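# Clamp the marked flat bar upright in the vise

## Task

Stand the marked flat bar upright between the vise jaws so that the top edge of the jaws lies along the middle of the line drawn on the bar, with no part of the bar extending beyond the jaws' sides. Tighten the vise until it grips the bar firmly without help. At the end, nothing except the jaws (and, until release, the grippers) may be in contact with the bar. Then open the grippers and move both arms away. The clamp must hold on its own; a bar kept in place only by the robot does not count.

## Robot and tools

Robot: two six-joint arms with parallel grippers, left_arm and right_arm. Bases in the scene frame: left_arm at (+0.020, +0.337, 0) m, right_arm at (+0.048, -0.247, 0) m, each turned slightly about z. Scene frame: origin on the tabletop midway between the arms, +z up, +x out over the table, left_arm on the +y side. The names left and right do not refer to image sides.

Command row: 14 numbers, each in [-1, 1], always for both arms even if one stays still. First left_arm's 6 joint values and its opening, then right_arm's 6 and its opening. Joint order within each arm: shoulder, elbow, waist, wrist pitch, wrist yaw, wrist roll. Joint values are offsets, not poses, scaled so 1.0 equals 1.32 rad (shoulder), 1.276 (elbow), 1.264 (waist), 1.83 (wrist pitch), 1.686 (wrist yaw), 2.022 (wrist roll). Opening is absolute: +1 fully open, -1 closed. Optionally 12 more numbers (0 to 1) follow: a stiffness scale per joint, left_arm's 6 then right_arm's 6, same joint order; it stays until changed.

Joint ranges (rad): waist -2.880 to 2.880, shoulder 0.000 to 3.142, elbow 0.000 to 3.019, wrist pitch -1.693 to 1.571, wrist yaw -1.571 to 1.571, wrist roll -2.094 to 2.094. An action asking a joint to go more than 0.019 rad beyond its range is rejected for both arms; if the first action of a call fails this, or any action is malformed, nothing in the call runs. A joint pushed past its true end stops there and the result may say "joint sent to its limit".

execute_actions(actions): a list of actions, each a table of up to 15 rows; each row lasts one 1/30 s step, and a short table repeats its last row to fill 15 steps (0.5 s). Offsets in every row are measured from the joint angles at the start of that action (for the first action, the last reported angles), not from the previous row. An empty list just returns state and images. Joint speed is capped: each joint's target is kept within a fixed lead of its measured angle (0.264 waist, 0.32 shoulder, 0.276 elbow, 0.33 wrist pitch, 0.186 wrist yaw, 0.522 wrist roll rad), and targets that would move the gripper over 70 mm from where it is get scaled back, so large changes need several actions. Zero offsets can let an arm sag; hold it by re-sending offsets toward the wanted angles.

move(target, speed, blocking): target is one 14-number row whose joint values are offsets from the Joint positions in the latest result that shows them; fingers get their opening at the start. All joints travel together, so the hand follows a curve, lasting 0.5 to 10 s. speed (rad/s, 0.01 to 2, default 0.5) caps the joint with the longest way to go. Moves ignore obstacles and the other arm; fast moves and targets set deep past a contact hit and press harder. blocking=false returns after 0.5 s while motion continues; check with wait(0) and do not send rows or moves until a result shows the end. The move: line reports how it ended (done, off_target, moving, held, fault), limits=held or limits=none, and each arm's joint farthest from target. To keep pressing as before, aim from Joint positions to Joint targets.

wait(seconds): 0 to 10, holds the last command and returns early if a running move ends. stop: brakes a running move; fingers keep going. zoom_image(camera, region): region [x0, y0, x1, y1] in pixels, at most 504 by 504, from cam_high, cam_low (504x504), cam_left_wrist or cam_right_wrist (616x616). show_instructions shows the reference image (the vise manual). read_manual returns licence texts. finished_scene(scene): give the current scene number; it ends the scene for good and reports success, so only call it once the bar is clamped and both arms are clear.

Results: each gripper's end_effector_position (m, point between the pads, about 1 cm behind the fingertips) and end_effector_quat_wxyz in the scene frame; fingers point along gripper +z and close along y. Positions may be off, more at long reach. Joint positions and velocities per arm in the joint order above plus pad gap (m; 0.094 open). Joint targets shows what the joints are being driven to. grip_measured is the opening on the command scale, possibly off by about 1 mm; command about 0.03 below it to grip firmly, less for a lighter hold; force is about 50 to 62 N per pad. Joint torques include offsets and friction. Step readings list angles at some steps, with HELD marking blocked steps. "joint command not followed" means a clearance check altered targets. MOTOR HOT warns from 85 °C; at 100 °C an OVER-TEMPERATURE FAULT drops the arm. Camera calibration (K, distortion, T_world_to_cam) is given per camera and may be slightly off.

Avoid: dropping the bar, knocking anything off the table, arms colliding or pressing each other, slams and very hard pushes, and long heavy holds that heat motors. Brief external tugs on held parts or pushes on loose objects may occur. Both arms must end clear of the bar.

Each tool is called after ">>>" as name(argument=value, ...), one argument or row to a line, values as JSON.

## Session

>>> execute_actions(
  actions=[],
)

Scene clock: 0.00 s.
left_arm: end_effector_position=(+0.7924, -0.2389, +0.2488) grip_measured=+1.000 end_effector_quat_wxyz=(+0.680, +0.043, +0.703, -0.206) | right_arm: end_effector_position=(+0.5298, -0.6822, +0.3218) grip_measured=+1.000 end_effector_quat_wxyz=(-0.069, -0.569, +0.783, -0.240)
Joint names: [shoulder, elbow, waist, wrist pitch, wrist yaw, wrist roll]
Joint positions: left_arm=[ 2.427  2.214 -0.742  0.222 -0.345 -0.231  0.094] | right_arm=[ 1.782  1.921 -0.8   -1.269  0.258 -1.981  0.094]
Joint velocities: left_arm=[ 0.015 -0.022 -0.024 -0.017  0.066 -0.037  0.   ] | right_arm=[-0.005  0.002 -0.015  0.002  0.022 -0.022  0.   ]
Joint torques (N m, as the arm reports them, + toward a larger angle): no reading
Joint targets: left_arm=[2.434 2.241 -0.742 0.226 -0.345 -0.231] | right_arm=[1.785 1.946 -0.800 -1.267 0.258 -1.981]
Joint stiffness scale: left_arm=[1. 1. 1. 1. 1. 1.] | right_arm=[1. 1. 1. 1. 1. 1.]
camera_calibration (this result's frames):
cam_left_wrist: T_world_to_cam=[[-0.348754, -0.90816, 0.231551, 0.00172622], [-0.603012, 0.0283033, -0.79723, 0.687014], [0.717459, -0.417665, -0.557503, -0.405351], [0, 0, 0, 1]] pos_world=[0.705703, -0.187178, 0.321324]
cam_right_wrist: T_world_to_cam=[[0.924921, -0.237936, 0.296492, -0.750559], [-0.374324, -0.43388, 0.81953, -0.357816], [-0.0663536, -0.868985, -0.49037, -0.279858], [0, 0, 0, 1]] pos_world=[0.541699, -0.577026, 0.378541]

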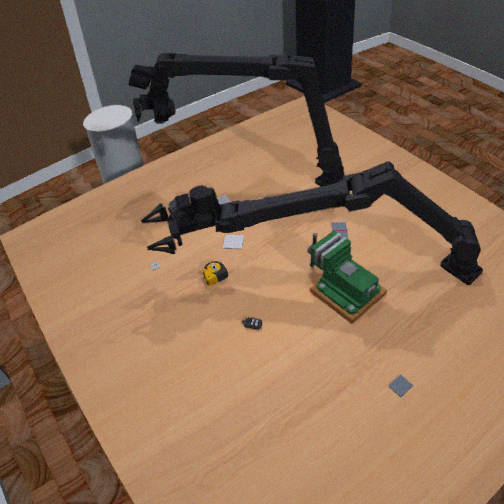

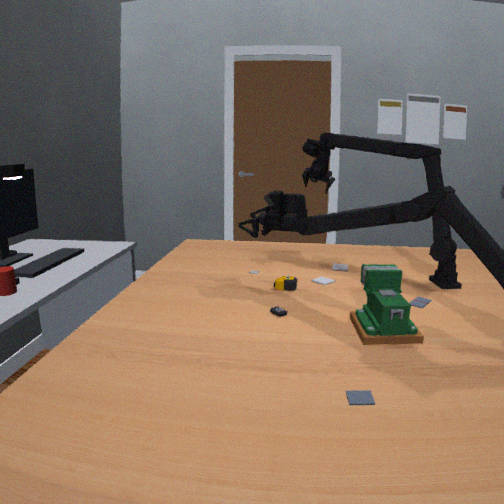

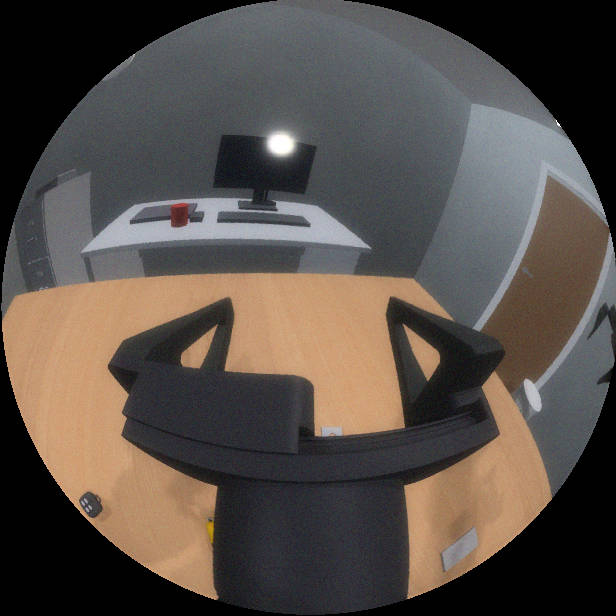

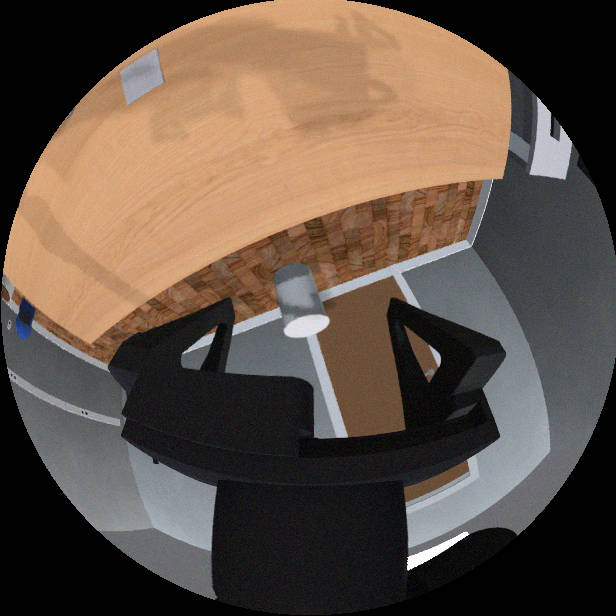

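>>> zoom_image(
  camera="cam_high",
  region=[290, 200, 410, 330],
)

>>> zoom_image(
  camera="cam_low",
  region=[300, 250, 460, 360],
)

Region (290, 200, 410, 330) of cam_high's 504x504 image, scaled by 3.877, with more detail than that image has; it fills the left 465 columns of this view, and the rest is white.

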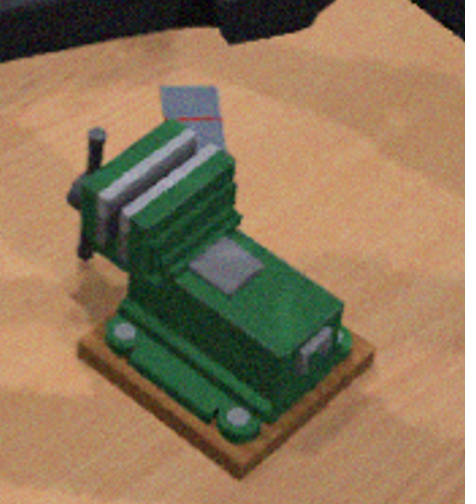

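Region (300, 250, 460, 360) of cam_low's 504x504 image, scaled by 3.150, with more detail than that image has; it fills the top 346 rows of this view, and the rest is white.

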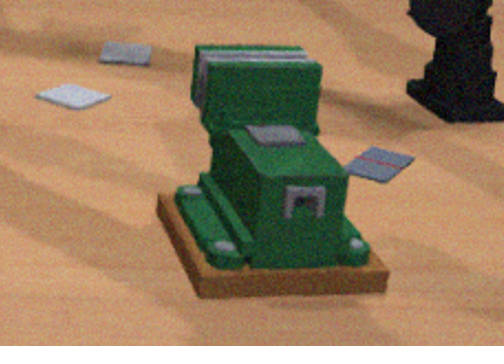

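>>> move(
  target=[-0.703,-0.9157,-0.27,-0.74,0.2046,-0.8477,1.0, 0.044,-0.526,0.293,0.707,-0.501,0.49,1.0],
  speed=0.9,
)

Scene clock: 40.17 s.
left_arm: end_effector_position=(+0.2263, -0.0097, +0.0964) grip_measured=+1.000 end_effector_quat_wxyz=(+0.001, -0.437, +0.900, +0.005) | right_arm: end_effector_position=(+0.7335, -0.3576, +0.1681) grip_measured=+1.000 end_effector_quat_wxyz=(+0.526, -0.422, +0.734, -0.084)
Joint names: [shoulder, elbow, waist, wrist pitch, wrist yaw, wrist roll]
Joint positions: left_arm=[ 1.503  1.04  -1.075 -1.117 -0.002 -1.937  0.094] | right_arm=[ 1.811  1.257 -0.43   0.007 -0.585 -1.006  0.094]
Joint velocities: left_arm=[ 0.005 -0.017 -0.034  0.012 -0.066 -0.022  0.   ] | right_arm=[-0.005 -0.002 -0.005  0.002  0.022 -0.037  0.   ]
Joint torques (N m, as the arm reports them, + toward a larger angle): left_arm=[-11.37   8.51  -0.39  -0.65   0.08  -0.11] | right_arm=[-16.11   9.85   0.64   2.88  -0.41   0.21]
Joint targets: left_arm=[1.499 1.046 -1.083 -1.132 0.000 -1.945] | right_arm=[1.840 1.250 -0.430 0.024 -0.587 -0.990]
Joint stiffness scale: left_arm=[1. 1. 1. 1. 1. 1.] | right_arm=[1. 1. 1. 1. 1. 1.]
move: off_target (right_arm); limits=none; left_arm: farthest joint: the wrist pitch, 0.015 radians from its target (1.354 radians at the start); right_arm: farthest joint: the shoulder, 0.029 radians from its target (0.058 radians at the start)
camera_calibration (this result's frames):
cam_left_wrist: T_world_to_cam=[[0.785631, -0.618695, 0.001119, -0.183916], [-0.50549, -0.640836, 0.577762, 0.0565929], [-0.356741, -0.454473, -0.816205, 0.279282], [0, 0, 0, 1]] pos_world=[0.272729, 0.049405, 0.19546]
cam_right_wrist: T_world_to_cam=[[0.533273, -0.628402, 0.56633, -0.713868], [-0.563385, -0.763221, -0.316373, 0.197157], [0.631045, -0.150348, -0.761037, -0.268737], [0, 0, 0, 1]] pos_world=[0.661347, -0.338526, 0.262142]

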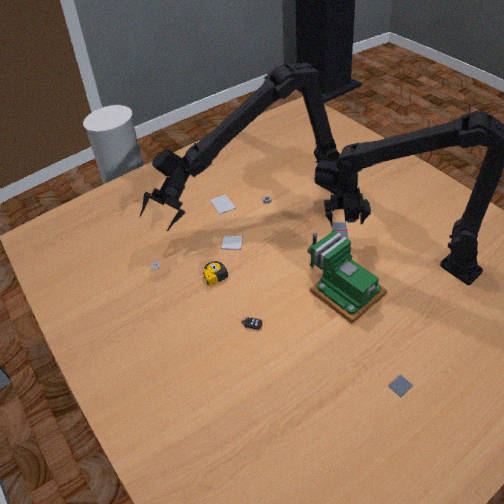

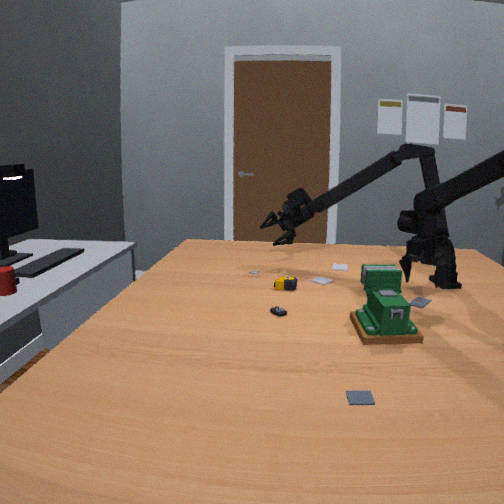

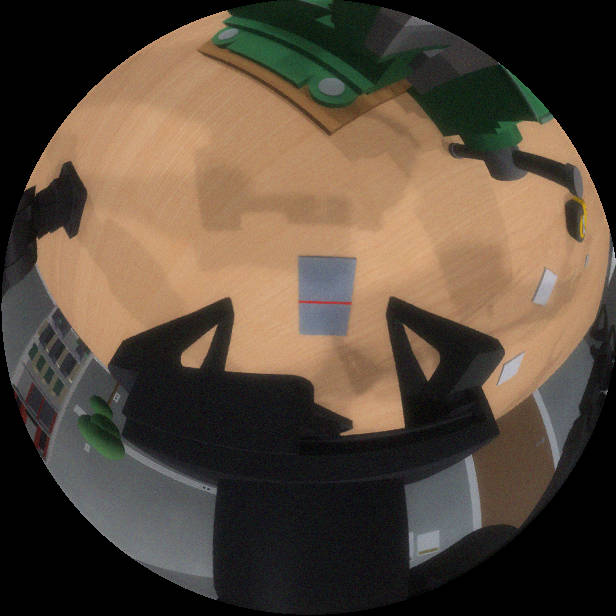

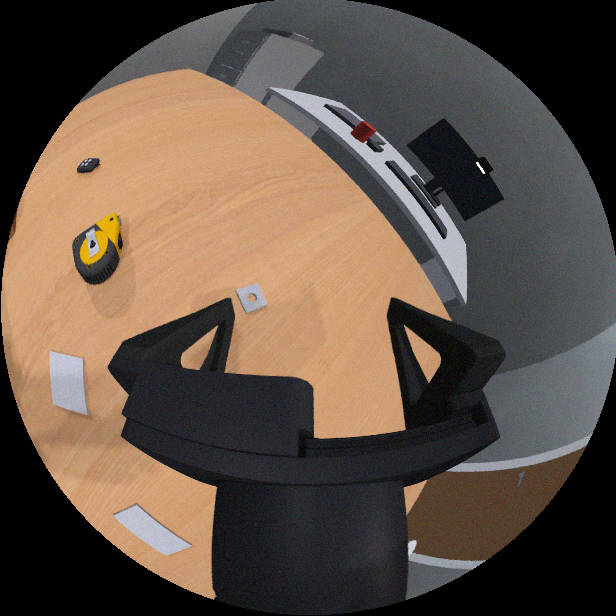

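>>> zoom_image(
  camera="cam_left_wrist",
  region=[270, 240, 380, 350],
)

Region (270, 240, 380, 350) of cam_left_wrist's 616x616 image, scaled by 4.582, with more detail than that image has.

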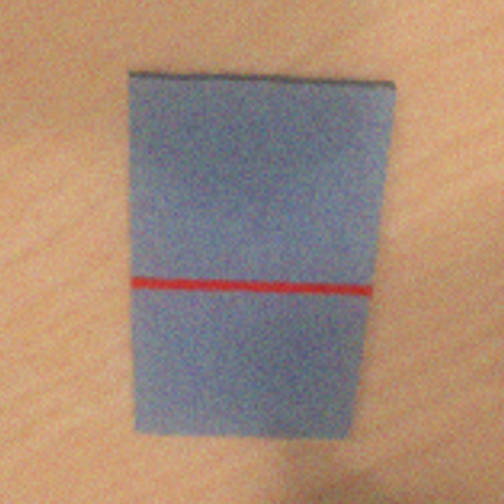

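>>> move(
  target=[0.0951,-0.0211,-0.0316,0.1015,0.001,-0.0094,0.55, -0.0576,-0.5398,0.299,0.6463,-0.5042,0.506,0.6],
  speed=0.8,
)

Scene clock: 55.73 s.
left_arm: end_effector_position=(+0.2285, -0.0350, +0.0450) grip_measured=+0.553 end_effector_quat_wxyz=(+0.002, -0.430, +0.903, -0.011) | right_arm: end_effector_position=(+0.4334, -0.0465, +0.1345) grip_measured=+0.601 end_effector_quat_wxyz=(+0.511, -0.482, +0.518, +0.488)
Joint names: [shoulder, elbow, waist, wrist pitch, wrist yaw, wrist roll]
Joint positions: left_arm=[ 1.612  1.013 -1.101 -0.95  -0.002 -1.948  0.073] | right_arm=[ 1.758  0.572 -0.057  1.174 -1.434  0.001  0.075]
Joint velocities: left_arm=[-0.005 -0.007  0.005 -0.002 -0.022  0.007 -0.   ] | right_arm=[ 0.005 -0.002 -0.005  0.002 -0.007 -0.051  0.001]
Joint torques (N m, as the arm reports them, + toward a larger angle): left_arm=[-10.44   7.37  -1.05   0.7    0.01  -0.1 ] | right_arm=[-13.88   4.88   1.04   2.51  -0.17   0.12]
Joint targets: left_arm=[1.628 1.013 -1.115 -0.931 -0.001 -1.956] | right_arm=[1.735 0.568 -0.052 1.190 -1.435 0.017]
Joint stiffness scale: left_arm=[1. 1. 1. 1. 1. 1.] | right_arm=[1. 1. 1. 1. 1. 1.]
move: off_target (right_arm); limits=none; left_arm: farthest joint: the wrist pitch, 0.019 radians from its target (0.186 radians at the start); right_arm: farthest joint: the shoulder, 0.024 radians from its target (0.076 radians at the start)
camera_calibration (this result's frames):
cam_left_wrist: T_world_to_cam=[[0.776573, -0.629283, 0.0306152, -0.200883], [-0.523585, -0.617583, 0.586899, 0.0757349], [-0.350418, -0.471799, -0.809081, 0.224264], [0, 0, 0, 1]] pos_world=[0.274241, 0.0261678, 0.14315]
cam_right_wrist: T_world_to_cam=[[0.998291, -0.0569558, -0.0130931, -0.43635], [-0.0438356, -0.581595, -0.812296, 0.104821], [0.0386501, 0.811482, -0.583098, 0.219377], [0, 0, 0, 1]] pos_world=[0.431721, -0.14191, 0.207351]

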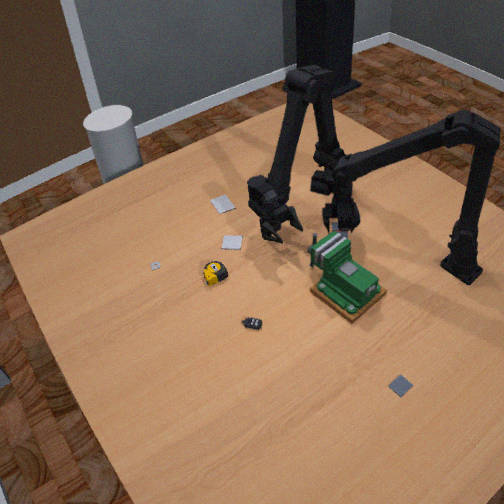

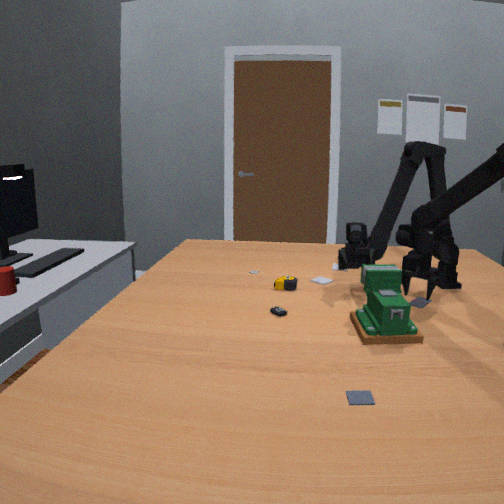

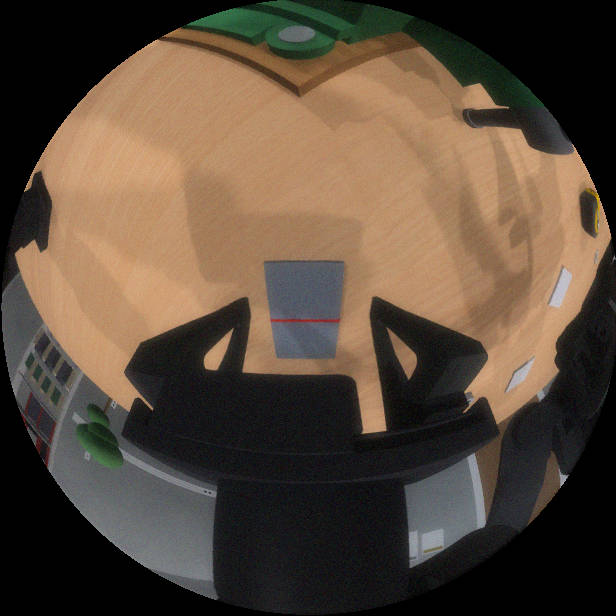

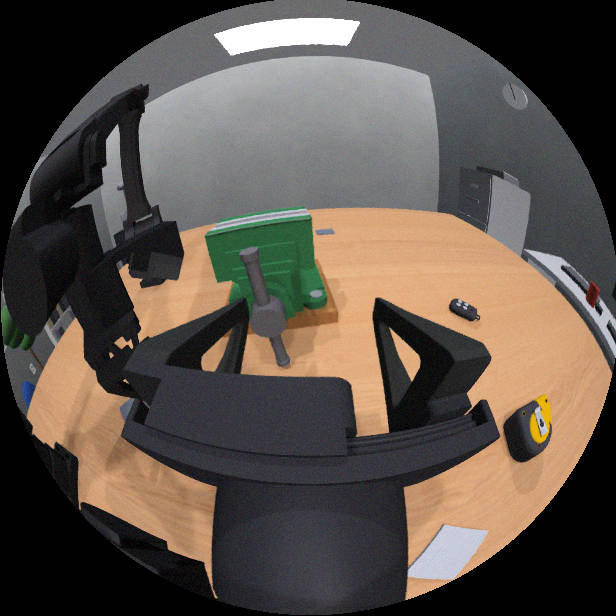

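>>> execute_actions(
  actions=[],
)

Scene clock: 60.90 s.
left_arm: end_effector_position=(+0.2285, -0.0350, +0.0450) grip_measured=+0.553 end_effector_quat_wxyz=(+0.002, -0.430, +0.903, -0.011) | right_arm: end_effector_position=(+0.4334, -0.0465, +0.1345) grip_measured=+0.601 end_effector_quat_wxyz=(+0.511, -0.482, +0.518, +0.488)
Joint names: [shoulder, elbow, waist, wrist pitch, wrist yaw, wrist roll]
Joint positions: left_arm=[ 1.612  1.013 -1.101 -0.95  -0.002 -1.948  0.073] | right_arm=[ 1.758  0.572 -0.057  1.174 -1.434  0.001  0.075]
Joint velocities: left_arm=[-0.005 -0.022 -0.005 -0.007  0.066  0.051  0.   ] | right_arm=[ 0.005 -0.002 -0.005 -0.002 -0.022  0.037  0.001]
Joint torques (N m, as the arm reports them, + toward a larger angle): left_arm=[-10.46   7.19  -1.06   0.48   0.12  -0.12] | right_arm=[-13.87   4.81   1.03   2.51  -0.17   0.13]
Joint targets: left_arm=[1.628 1.013 -1.115 -0.931 -0.001 -1.956] | right_arm=[1.735 0.568 -0.052 1.190 -1.435 0.017]
Joint stiffness scale: left_arm=[1. 1. 1. 1. 1. 1.] | right_arm=[1. 1. 1. 1. 1. 1.]
camera_calibration (this result's frames):
cam_left_wrist: T_world_to_cam=[[0.776573, -0.629283, 0.0306152, -0.200883], [-0.523585, -0.617583, 0.586899, 0.0757349], [-0.350418, -0.471799, -0.809081, 0.224264], [0, 0, 0, 1]] pos_world=[0.274241, 0.0261678, 0.14315]
cam_right_wrist: T_world_to_cam=[[0.998286, -0.0569561, -0.0134745, -0.436297], [-0.0441453, -0.581577, -0.812293, 0.104955], [0.0384286, 0.811495, -0.583094, 0.219473], [0, 0, 0, 1]] pos_world=[0.431748, -0.141912, 0.207349]

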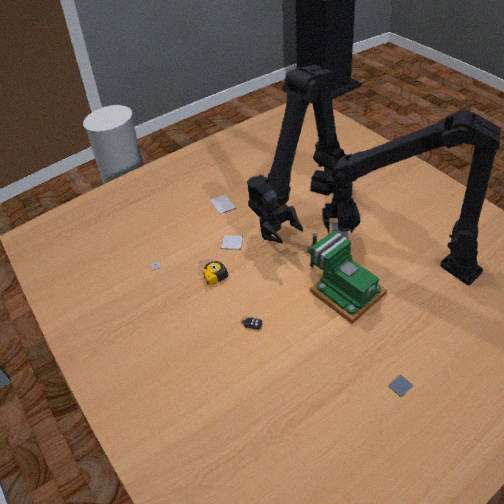

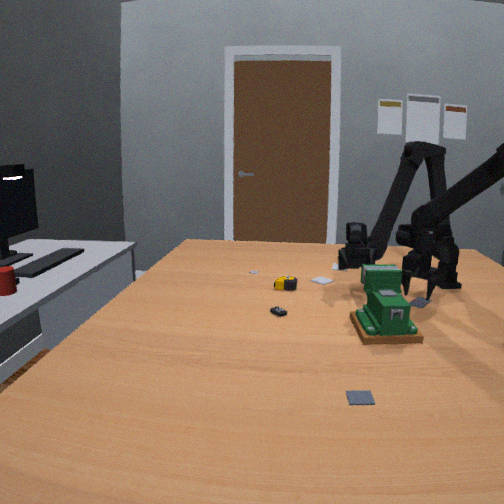

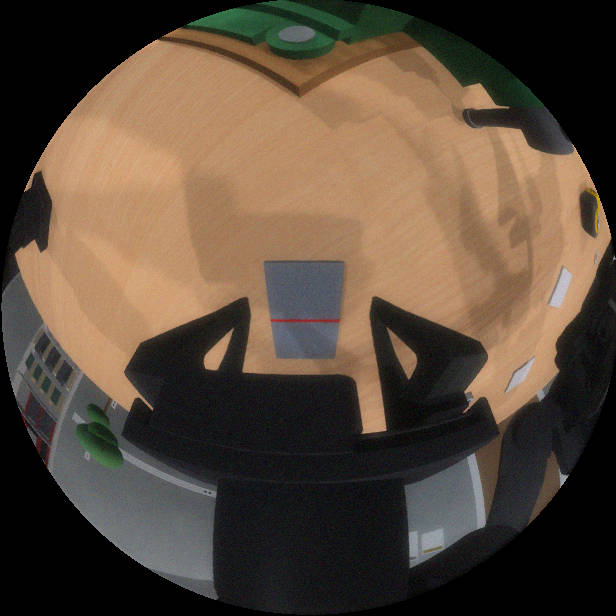

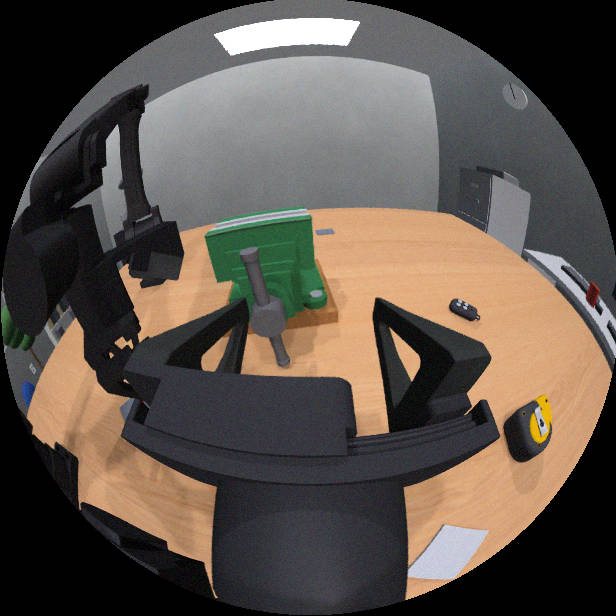

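>>> move(
  target=[0.0285,-0.003,-0.015,0.0126,0,-0.004,0.55,-0.0174,-0.003,0.004,0.0087,-0.0006,0.008,0.6],
  speed=0.1,
)

Scene clock: 67.83 s.
left_arm: end_effector_position=(+0.2256, -0.0341, +0.0354) grip_measured=+0.553 end_effector_quat_wxyz=(+0.001, -0.428, +0.904, -0.001) | right_arm: end_effector_position=(+0.4334, -0.0465, +0.1345) grip_measured=+0.601 end_effector_quat_wxyz=(+0.511, -0.482, +0.518, +0.488)
Joint names: [shoulder, elbow, waist, wrist pitch, wrist yaw, wrist roll]
Joint positions: left_arm=[ 1.633  1.01  -1.106 -0.945 -0.002 -1.949  0.073] | right_arm=[ 1.758  0.572 -0.057  1.174 -1.434  0.001  0.075]
Joint velocities: left_arm=[-0.005  0.002 -0.005 -0.007  0.007 -0.066 -0.   ] | right_arm=[ 0.005  0.007  0.005 -0.002 -0.022  0.022 -0.002]
Joint torques (N m, as the arm reports them, + toward a larger angle): left_arm=[-10.97   7.17  -0.76   0.44   0.01  -0.17] | right_arm=[-13.82   4.83   1.1    2.51  -0.16   0.13]
Joint targets: left_arm=[1.649 1.009 -1.120 -0.927 -0.002 -1.956] | right_arm=[1.736 0.569 -0.051 1.190 -1.435 0.017]
Joint stiffness scale: left_arm=[1. 1. 1. 1. 1. 1.] | right_arm=[1. 1. 1. 1. 1. 1.]
move: off_target (right_arm); limits=none; left_arm: farthest joint: the wrist pitch, 0.018 radians from its target (0.023 radians at the start); right_arm: farthest joint: the shoulder, 0.023 radians from its target (0.023 radians at the start)
camera_calibration (this result's frames):
cam_left_wrist: T_world_to_cam=[[0.773888, -0.633198, 0.0125353, -0.196639], [-0.520883, -0.62511, 0.581307, 0.079778], [-0.360246, -0.456396, -0.813588, 0.218736], [0, 0, 0, 1]] pos_world=[0.27253, 0.0251891, 0.134051]
cam_right_wrist: T_world_to_cam=[[0.998281, -0.0569565, -0.013856, -0.436243], [-0.044455, -0.581558, -0.812289, 0.10509], [0.0382071, 0.811508, -0.58309, 0.21957], [0, 0, 0, 1]] pos_world=[0.431776, -0.141913, 0.207348]

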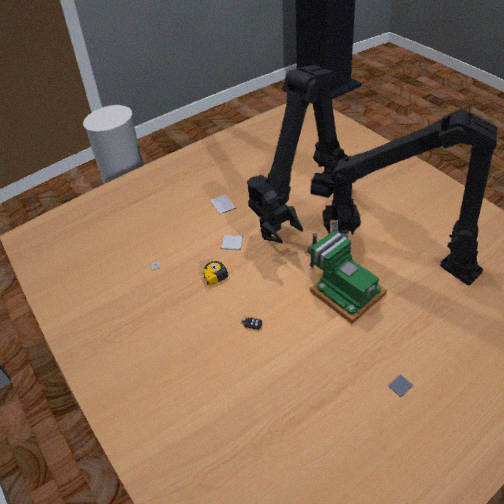

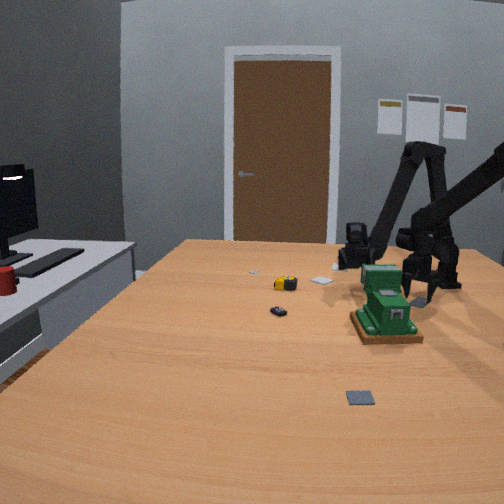

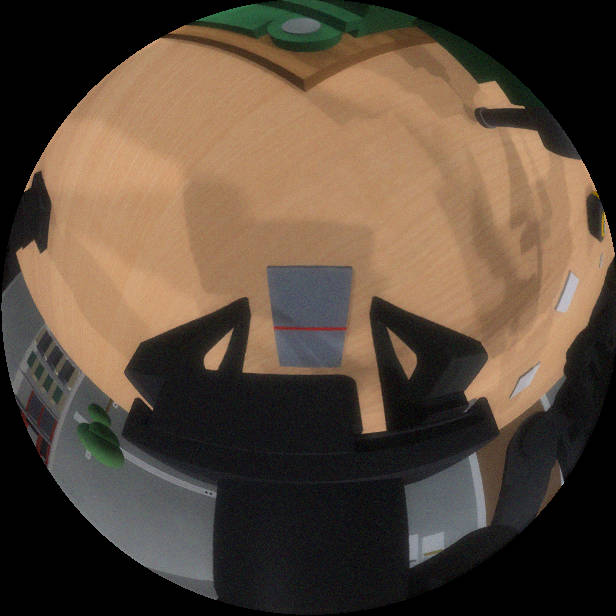

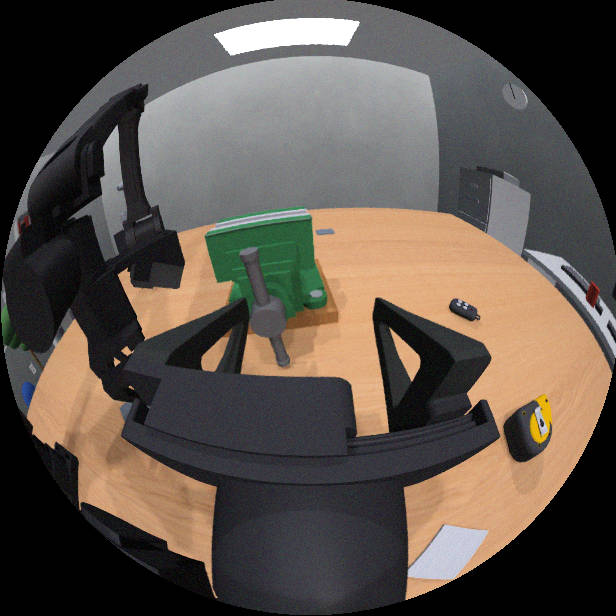

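>>> move(
  target=[0.0248,-0.0092,-0.011,0.0248,0,-0.0035,0.55,-0.0170,-0.003,0.004,0.0087,-0.0006,0.008,0.6],
  speed=0.06,
)

Scene clock: 71.87 s.
left_arm: end_effector_position=(+0.2256, -0.0340, +0.0258) grip_measured=+0.553 end_effector_quat_wxyz=(+0.001, -0.428, +0.904, -0.002) | right_arm: end_effector_position=(+0.4334, -0.0465, +0.1345) grip_measured=+0.601 end_effector_quat_wxyz=(+0.511, -0.482, +0.518, +0.488)
Joint names: [shoulder, elbow, waist, wrist pitch, wrist yaw, wrist roll]
Joint positions: left_arm=[ 1.648  0.999 -1.106 -0.918 -0.002 -1.949  0.073] | right_arm=[ 1.758  0.572 -0.057  1.174 -1.434  0.002  0.075]
Joint velocities: left_arm=[ 0.005  0.007 -0.005 -0.007  0.037  0.022  0.001] | right_arm=[-0.005 -0.002  0.015 -0.017  0.007 -0.095 -0.001]
Joint torques (N m, as the arm reports them, + toward a larger angle): left_arm=[-11.91   6.97  -0.94   0.48   0.01  -0.14] | right_arm=[-13.75   4.83   1.13   2.51  -0.16   0.13]
Joint targets: left_arm=[1.666 0.998 -1.119 -0.899 -0.002 -1.956] | right_arm=[1.736 0.569 -0.051 1.190 -1.435 0.018]
Joint stiffness scale: left_arm=[1. 1. 1. 1. 1. 1.] | right_arm=[1. 1. 1. 1. 1. 1.]
move: off_target (right_arm); limits=none; left_arm: farthest joint: the wrist pitch, 0.018 radians from its target (0.045 radians at the start); right_arm: farthest joint: the shoulder, 0.023 radians from its target (0.023 radians at the start)
camera_calibration (this result's frames):
cam_left_wrist: T_world_to_cam=[[0.774125, -0.632894, 0.0132448, -0.19649], [-0.52086, -0.62492, 0.581532, 0.0853383], [-0.359771, -0.457077, -0.813416, 0.210875], [0, 0, 0, 1]] pos_world=[0.272424, 0.0253585, 0.124505]
cam_right_wrist: T_world_to_cam=[[0.998275, -0.0569568, -0.0142374, -0.43619], [-0.0447647, -0.58154, -0.812285, 0.105225], [0.0379855, 0.811522, -0.583086, 0.219666], [0, 0, 0, 1]] pos_world=[0.431804, -0.141915, 0.207346]

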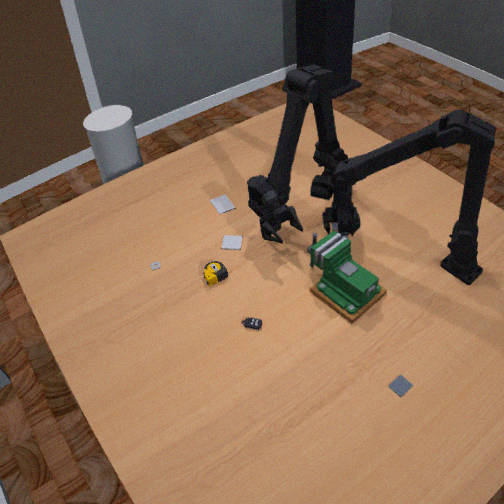

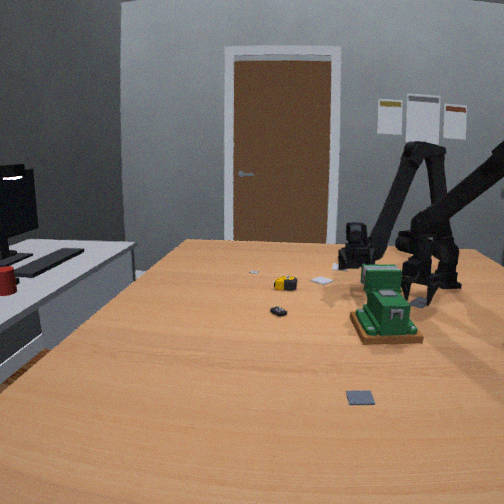

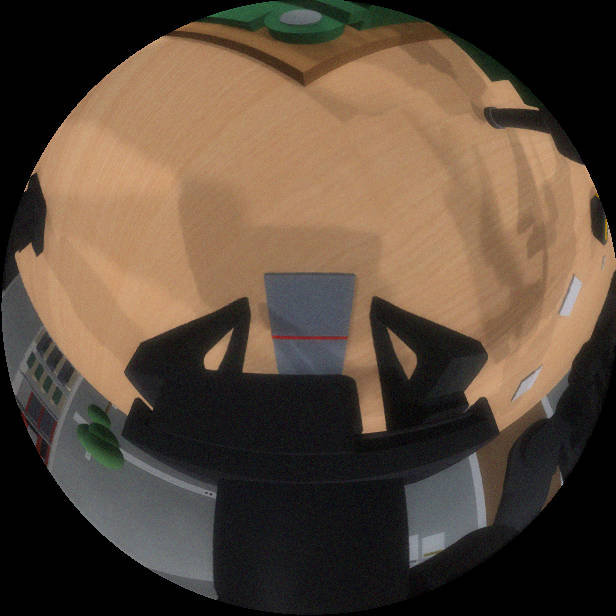

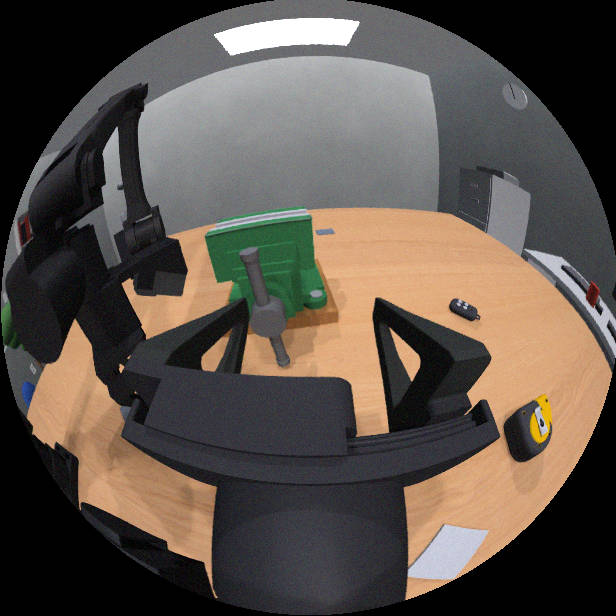

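>>> move(
  target=[0.0225,-0.0068,-0.0103,0.0209,0,-0.0035,0.55,-0.0170,-0.003,0.004,0.0087,-0.0006,0.008,0.6],
  speed=0.05,
)

Scene clock: 74.40 s.
left_arm: end_effector_position=(+0.2262, -0.0351, +0.0211) grip_measured=+0.553 end_effector_quat_wxyz=(+0.002, -0.428, +0.904, -0.005) | right_arm: end_effector_position=(+0.4334, -0.0465, +0.1345) grip_measured=+0.601 end_effector_quat_wxyz=(+0.511, -0.482, +0.518, +0.488)
Joint names: [shoulder, elbow, waist, wrist pitch, wrist yaw, wrist roll]
Joint positions: left_arm=[ 1.656  0.993 -1.106 -0.898 -0.002 -1.949  0.073] | right_arm=[ 1.758  0.572 -0.057  1.174 -1.434  0.002  0.075]
Joint velocities: left_arm=[ 0.005 -0.032 -0.005  0.027 -0.022 -0.007  0.001] | right_arm=[-0.005 -0.012  0.005 -0.012 -0.022 -0.007 -0.   ]
Joint torques (N m, as the arm reports them, + toward a larger angle): left_arm=[-11.76   6.77  -1.57   0.37   0.02  -0.12] | right_arm=[-13.75   4.83   1.13   2.51  -0.16   0.13]
Joint targets: left_arm=[1.678 0.990 -1.119 -0.880 -0.002 -1.956] | right_arm=[1.736 0.569 -0.051 1.190 -1.435 0.018]
Joint stiffness scale: left_arm=[1. 1. 1. 1. 1. 1.] | right_arm=[1. 1. 1. 1. 1. 1.]
move: off_target (left_arm, right_arm); limits=none; left_arm: farthest joint: the shoulder, 0.022 radians from its target (0.029 radians at the start); right_arm: farthest joint: the shoulder, 0.023 radians from its target (0.023 radians at the start)
camera_calibration (this result's frames):
cam_left_wrist: T_world_to_cam=[[0.774074, -0.632802, 0.0192705, -0.197764], [-0.522695, -0.621619, 0.583421, 0.0882241], [-0.357211, -0.461684, -0.811941, 0.205916], [0, 0, 0, 1]] pos_world=[0.272754, 0.024764, 0.119531]
cam_right_wrist: T_world_to_cam=[[0.99827, -0.0569571, -0.0146188, -0.436136], [-0.0450744, -0.581521, -0.812281, 0.105359], [0.037764, 0.811535, -0.583082, 0.219762], [0, 0, 0, 1]] pos_world=[0.431831, -0.141917, 0.207345]

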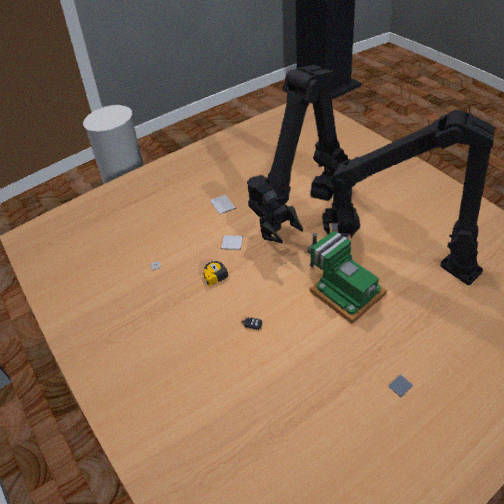

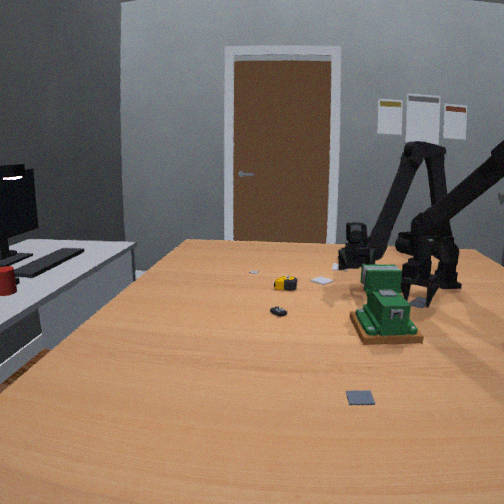

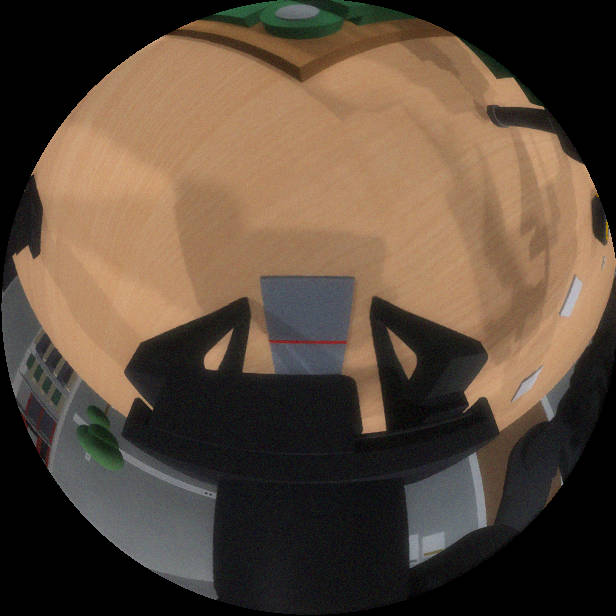

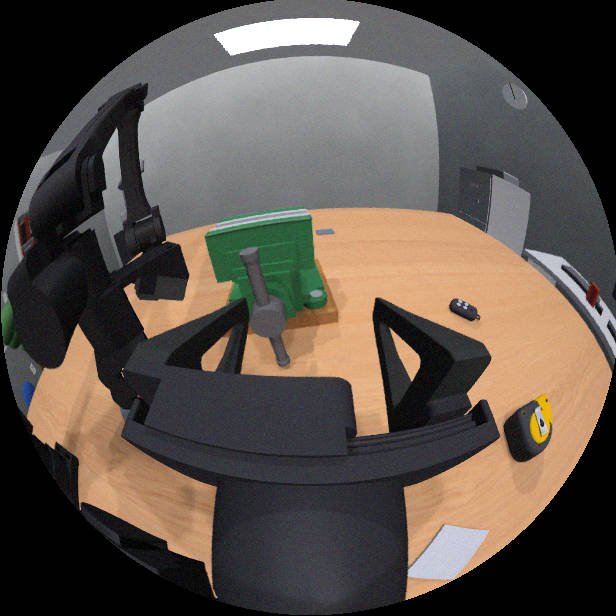

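>>> execute_actions(
  actions=[
    [[0.009,-0.002,-0.0103,0.0098,0,-0.0035,0.35,-0.0170,-0.003,0.004,0.0087,-0.0006,0.008,0.6],[0.009,-0.002,-0.0103,0.0098,0,-0.0035,0.33,-0.0170,-0.003,0.004,0.0087,-0.0006,0.008,0.6],[0.009,-0.002,-0.0103,0.0098,0,-0.0035,0.31,-0.0170,-0.003,0.004,0.0087,-0.0006,0.008,0.6],[0.009,-0.002,-0.0103,0.0098,0,-0.0035,0.29,-0.0170,-0.003,0.004,0.0087,-0.0006,0.008,0.6],[0.009,-0.002,-0.0103,0.0098,0,-0.0035,0.27,-0.0170,-0.003,0.004,0.0087,-0.0006,0.008,0.6],[0.009,-0.002,-0.0103,0.0098,0,-0.0035,0.25,-0.0170,-0.003,0.004,0.0087,-0.0006,0.008,0.6],[0.009,-0.002,-0.0103,0.0098,0,-0.0035,0.23,-0.0170,-0.003,0.004,0.0087,-0.0006,0.008,0.6],[0.009,-0.002,-0.0103,0.0098,0,-0.0035,0.21,-0.0170,-0.003,0.004,0.0087,-0.0006,0.008,0.6],[0.009,-0.002,-0.0103,0.0098,0,-0.0035,0.19,-0.0170,-0.003,0.004,0.0087,-0.0006,0.008,0.6],[0.009,-0.002,-0.0103,0.0098,0,-0.0035,0.17,-0.0170,-0.003,0.004,0.0087,-0.0006,0.008,0.6],[0.009,-0.002,-0.0103,0.0098,0,-0.0035,0.15,-0.0170,-0.003,0.004,0.0087,-0.0006,0.008,0.6],[0.009,-0.002,-0.0103,0.0098,0,-0.0035,0.13,-0.0170,-0.003,0.004,0.0087,-0.0006,0.008,0.6],[0.009,-0.002,-0.0103,0.0098,0,-0.0035,0.11,-0.0170,-0.003,0.004,0.0087,-0.0006,0.008,0.6],[0.009,-0.002,-0.0103,0.0098,0,-0.0035,0.09,-0.0170,-0.003,0.004,0.0087,-0.0006,0.008,0.6],[0.009,-0.002,-0.0103,0.0098,0,-0.0035,0.07,-0.0170,-0.003,0.004,0.0087,-0.0006,0.008,0.6]],
    [[0.009,-0.002,-0.0103,0.0098,0,-0.0035,0.05,-0.0170,-0.003,0.004,0.0087,-0.0006,0.008,0.6]],
  ],
)

Scene clock: 78.53 s.
left_arm: end_effector_position=(+0.2262, -0.0351, +0.0211) grip_measured=+0.061 end_effector_quat_wxyz=(+0.002, -0.428, +0.904, -0.005) | right_arm: end_effector_position=(+0.4334, -0.0465, +0.1345) grip_measured=+0.601 end_effector_quat_wxyz=(+0.511, -0.481, +0.519, +0.488)
Joint names: [shoulder, elbow, waist, wrist pitch, wrist yaw, wrist roll]
Joint positions: left_arm=[ 1.656  0.993 -1.106 -0.898 -0.002 -1.949  0.05 ] | right_arm=[ 1.758  0.572 -0.057  1.174 -1.434  0.003  0.075]
Joint velocities: left_arm=[-0.005 -0.007 -0.005  0.007  0.081 -0.007  0.001] | right_arm=[-0.005 -0.012 -0.005 -0.002  0.022  0.066 -0.002]
Joint torques (N m, as the arm reports them, + toward a larger angle): left_arm=[-11.5    6.97  -1.     0.65   0.    -0.16] | right_arm=[-13.75   4.84   1.12   2.52  -0.16   0.13]
Joint targets: left_arm=[1.668 0.990 -1.119 -0.880 -0.002 -1.956] | right_arm=[1.736 0.569 -0.051 1.190 -1.435 0.019]
Joint stiffness scale: left_arm=[1. 1. 1. 1. 1. 1.] | right_arm=[1. 1. 1. 1. 1. 1.]
Step readings (joint positions; steps 1 to 15: 1st action; 16 to 30: 2nd action):
0: left_arm=[1.656 0.993 -1.106 -0.898 -0.002 -1.949] | right_arm=[1.758 0.572 -0.057 1.174 -1.434 0.003]
1: left_arm=[1.656 0.993 -1.106 -0.898 -0.002 -1.949] | right_arm=[1.758 0.572 -0.057 1.174 -1.434 0.003]
2: left_arm=[1.656 0.993 -1.106 -0.898 -0.002 -1.949] | right_arm=[1.758 0.572 -0.057 1.174 -1.434 0.003]
4: left_arm=[1.656 0.993 -1.106 -0.898 -0.002 -1.949] | right_arm=[1.758 0.572 -0.057 1.174 -1.434 0.003]
8: left_arm=[1.656 0.993 -1.106 -0.898 -0.002 -1.949] | right_arm=[1.758 0.572 -0.057 1.174 -1.434 0.003]
15: left_arm=[1.656 0.993 -1.106 -0.898 -0.002 -1.949] | right_arm=[1.758 0.572 -0.057 1.174 -1.434 0.003]
16: left_arm=[1.656 0.993 -1.106 -0.898 -0.002 -1.949] | right_arm=[1.758 0.572 -0.057 1.174 -1.434 0.003]
17: left_arm=[1.656 0.993 -1.106 -0.898 -0.002 -1.949] | right_arm=[1.758 0.572 -0.057 1.174 -1.434 0.003]
19: left_arm=[1.656 0.993 -1.106 -0.898 -0.002 -1.949] | right_arm=[1.758 0.572 -0.057 1.174 -1.434 0.003]
23: left_arm=[1.656 0.993 -1.106 -0.898 -0.002 -1.949] | right_arm=[1.758 0.572 -0.057 1.174 -1.434 0.003]
30: Joint positions above
camera_calibration (this result's frames):
cam_left_wrist: T_world_to_cam=[[0.774074, -0.632802, 0.0192705, -0.197764], [-0.522695, -0.621619, 0.583421, 0.0882241], [-0.357211, -0.461684, -0.811941, 0.205916], [0, 0, 0, 1]] pos_world=[0.272754, 0.024764, 0.119531]
cam_right_wrist: T_world_to_cam=[[0.998258, -0.0569576, -0.0153817, -0.436029], [-0.0456937, -0.581485, -0.812273, 0.105628], [0.0373209, 0.811561, -0.583074, 0.219954], [0, 0, 0, 1]] pos_world=[0.431887, -0.14192, 0.207341]

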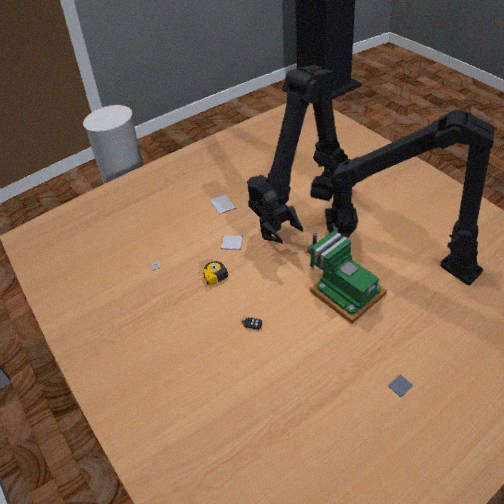

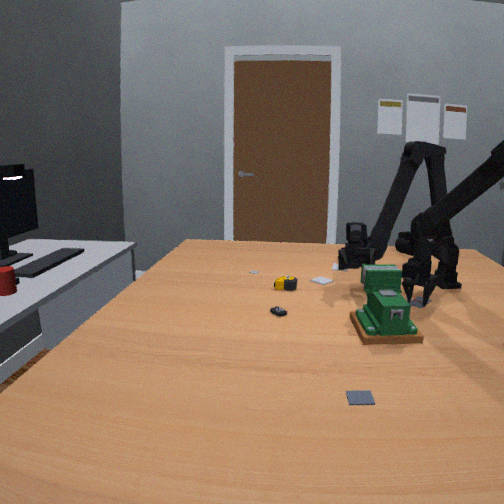

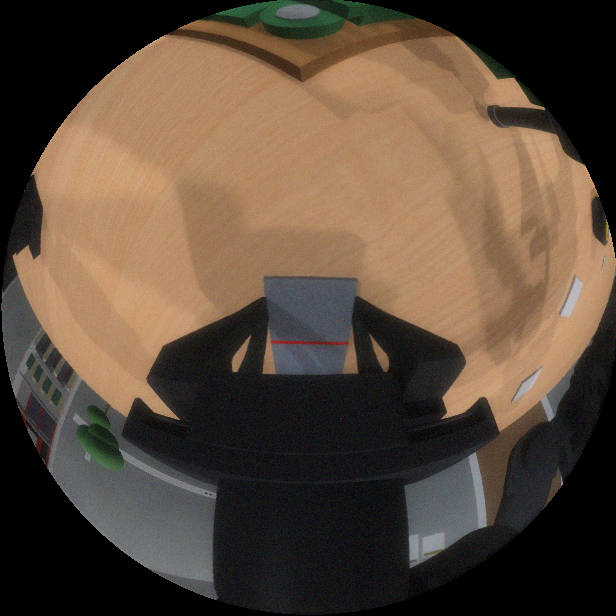

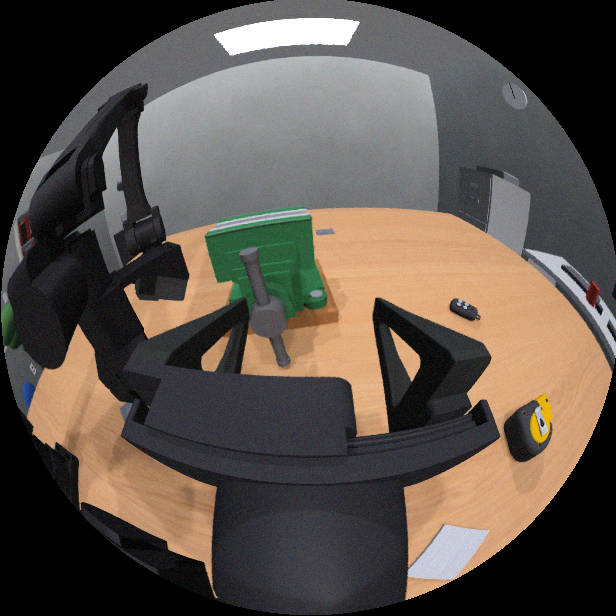

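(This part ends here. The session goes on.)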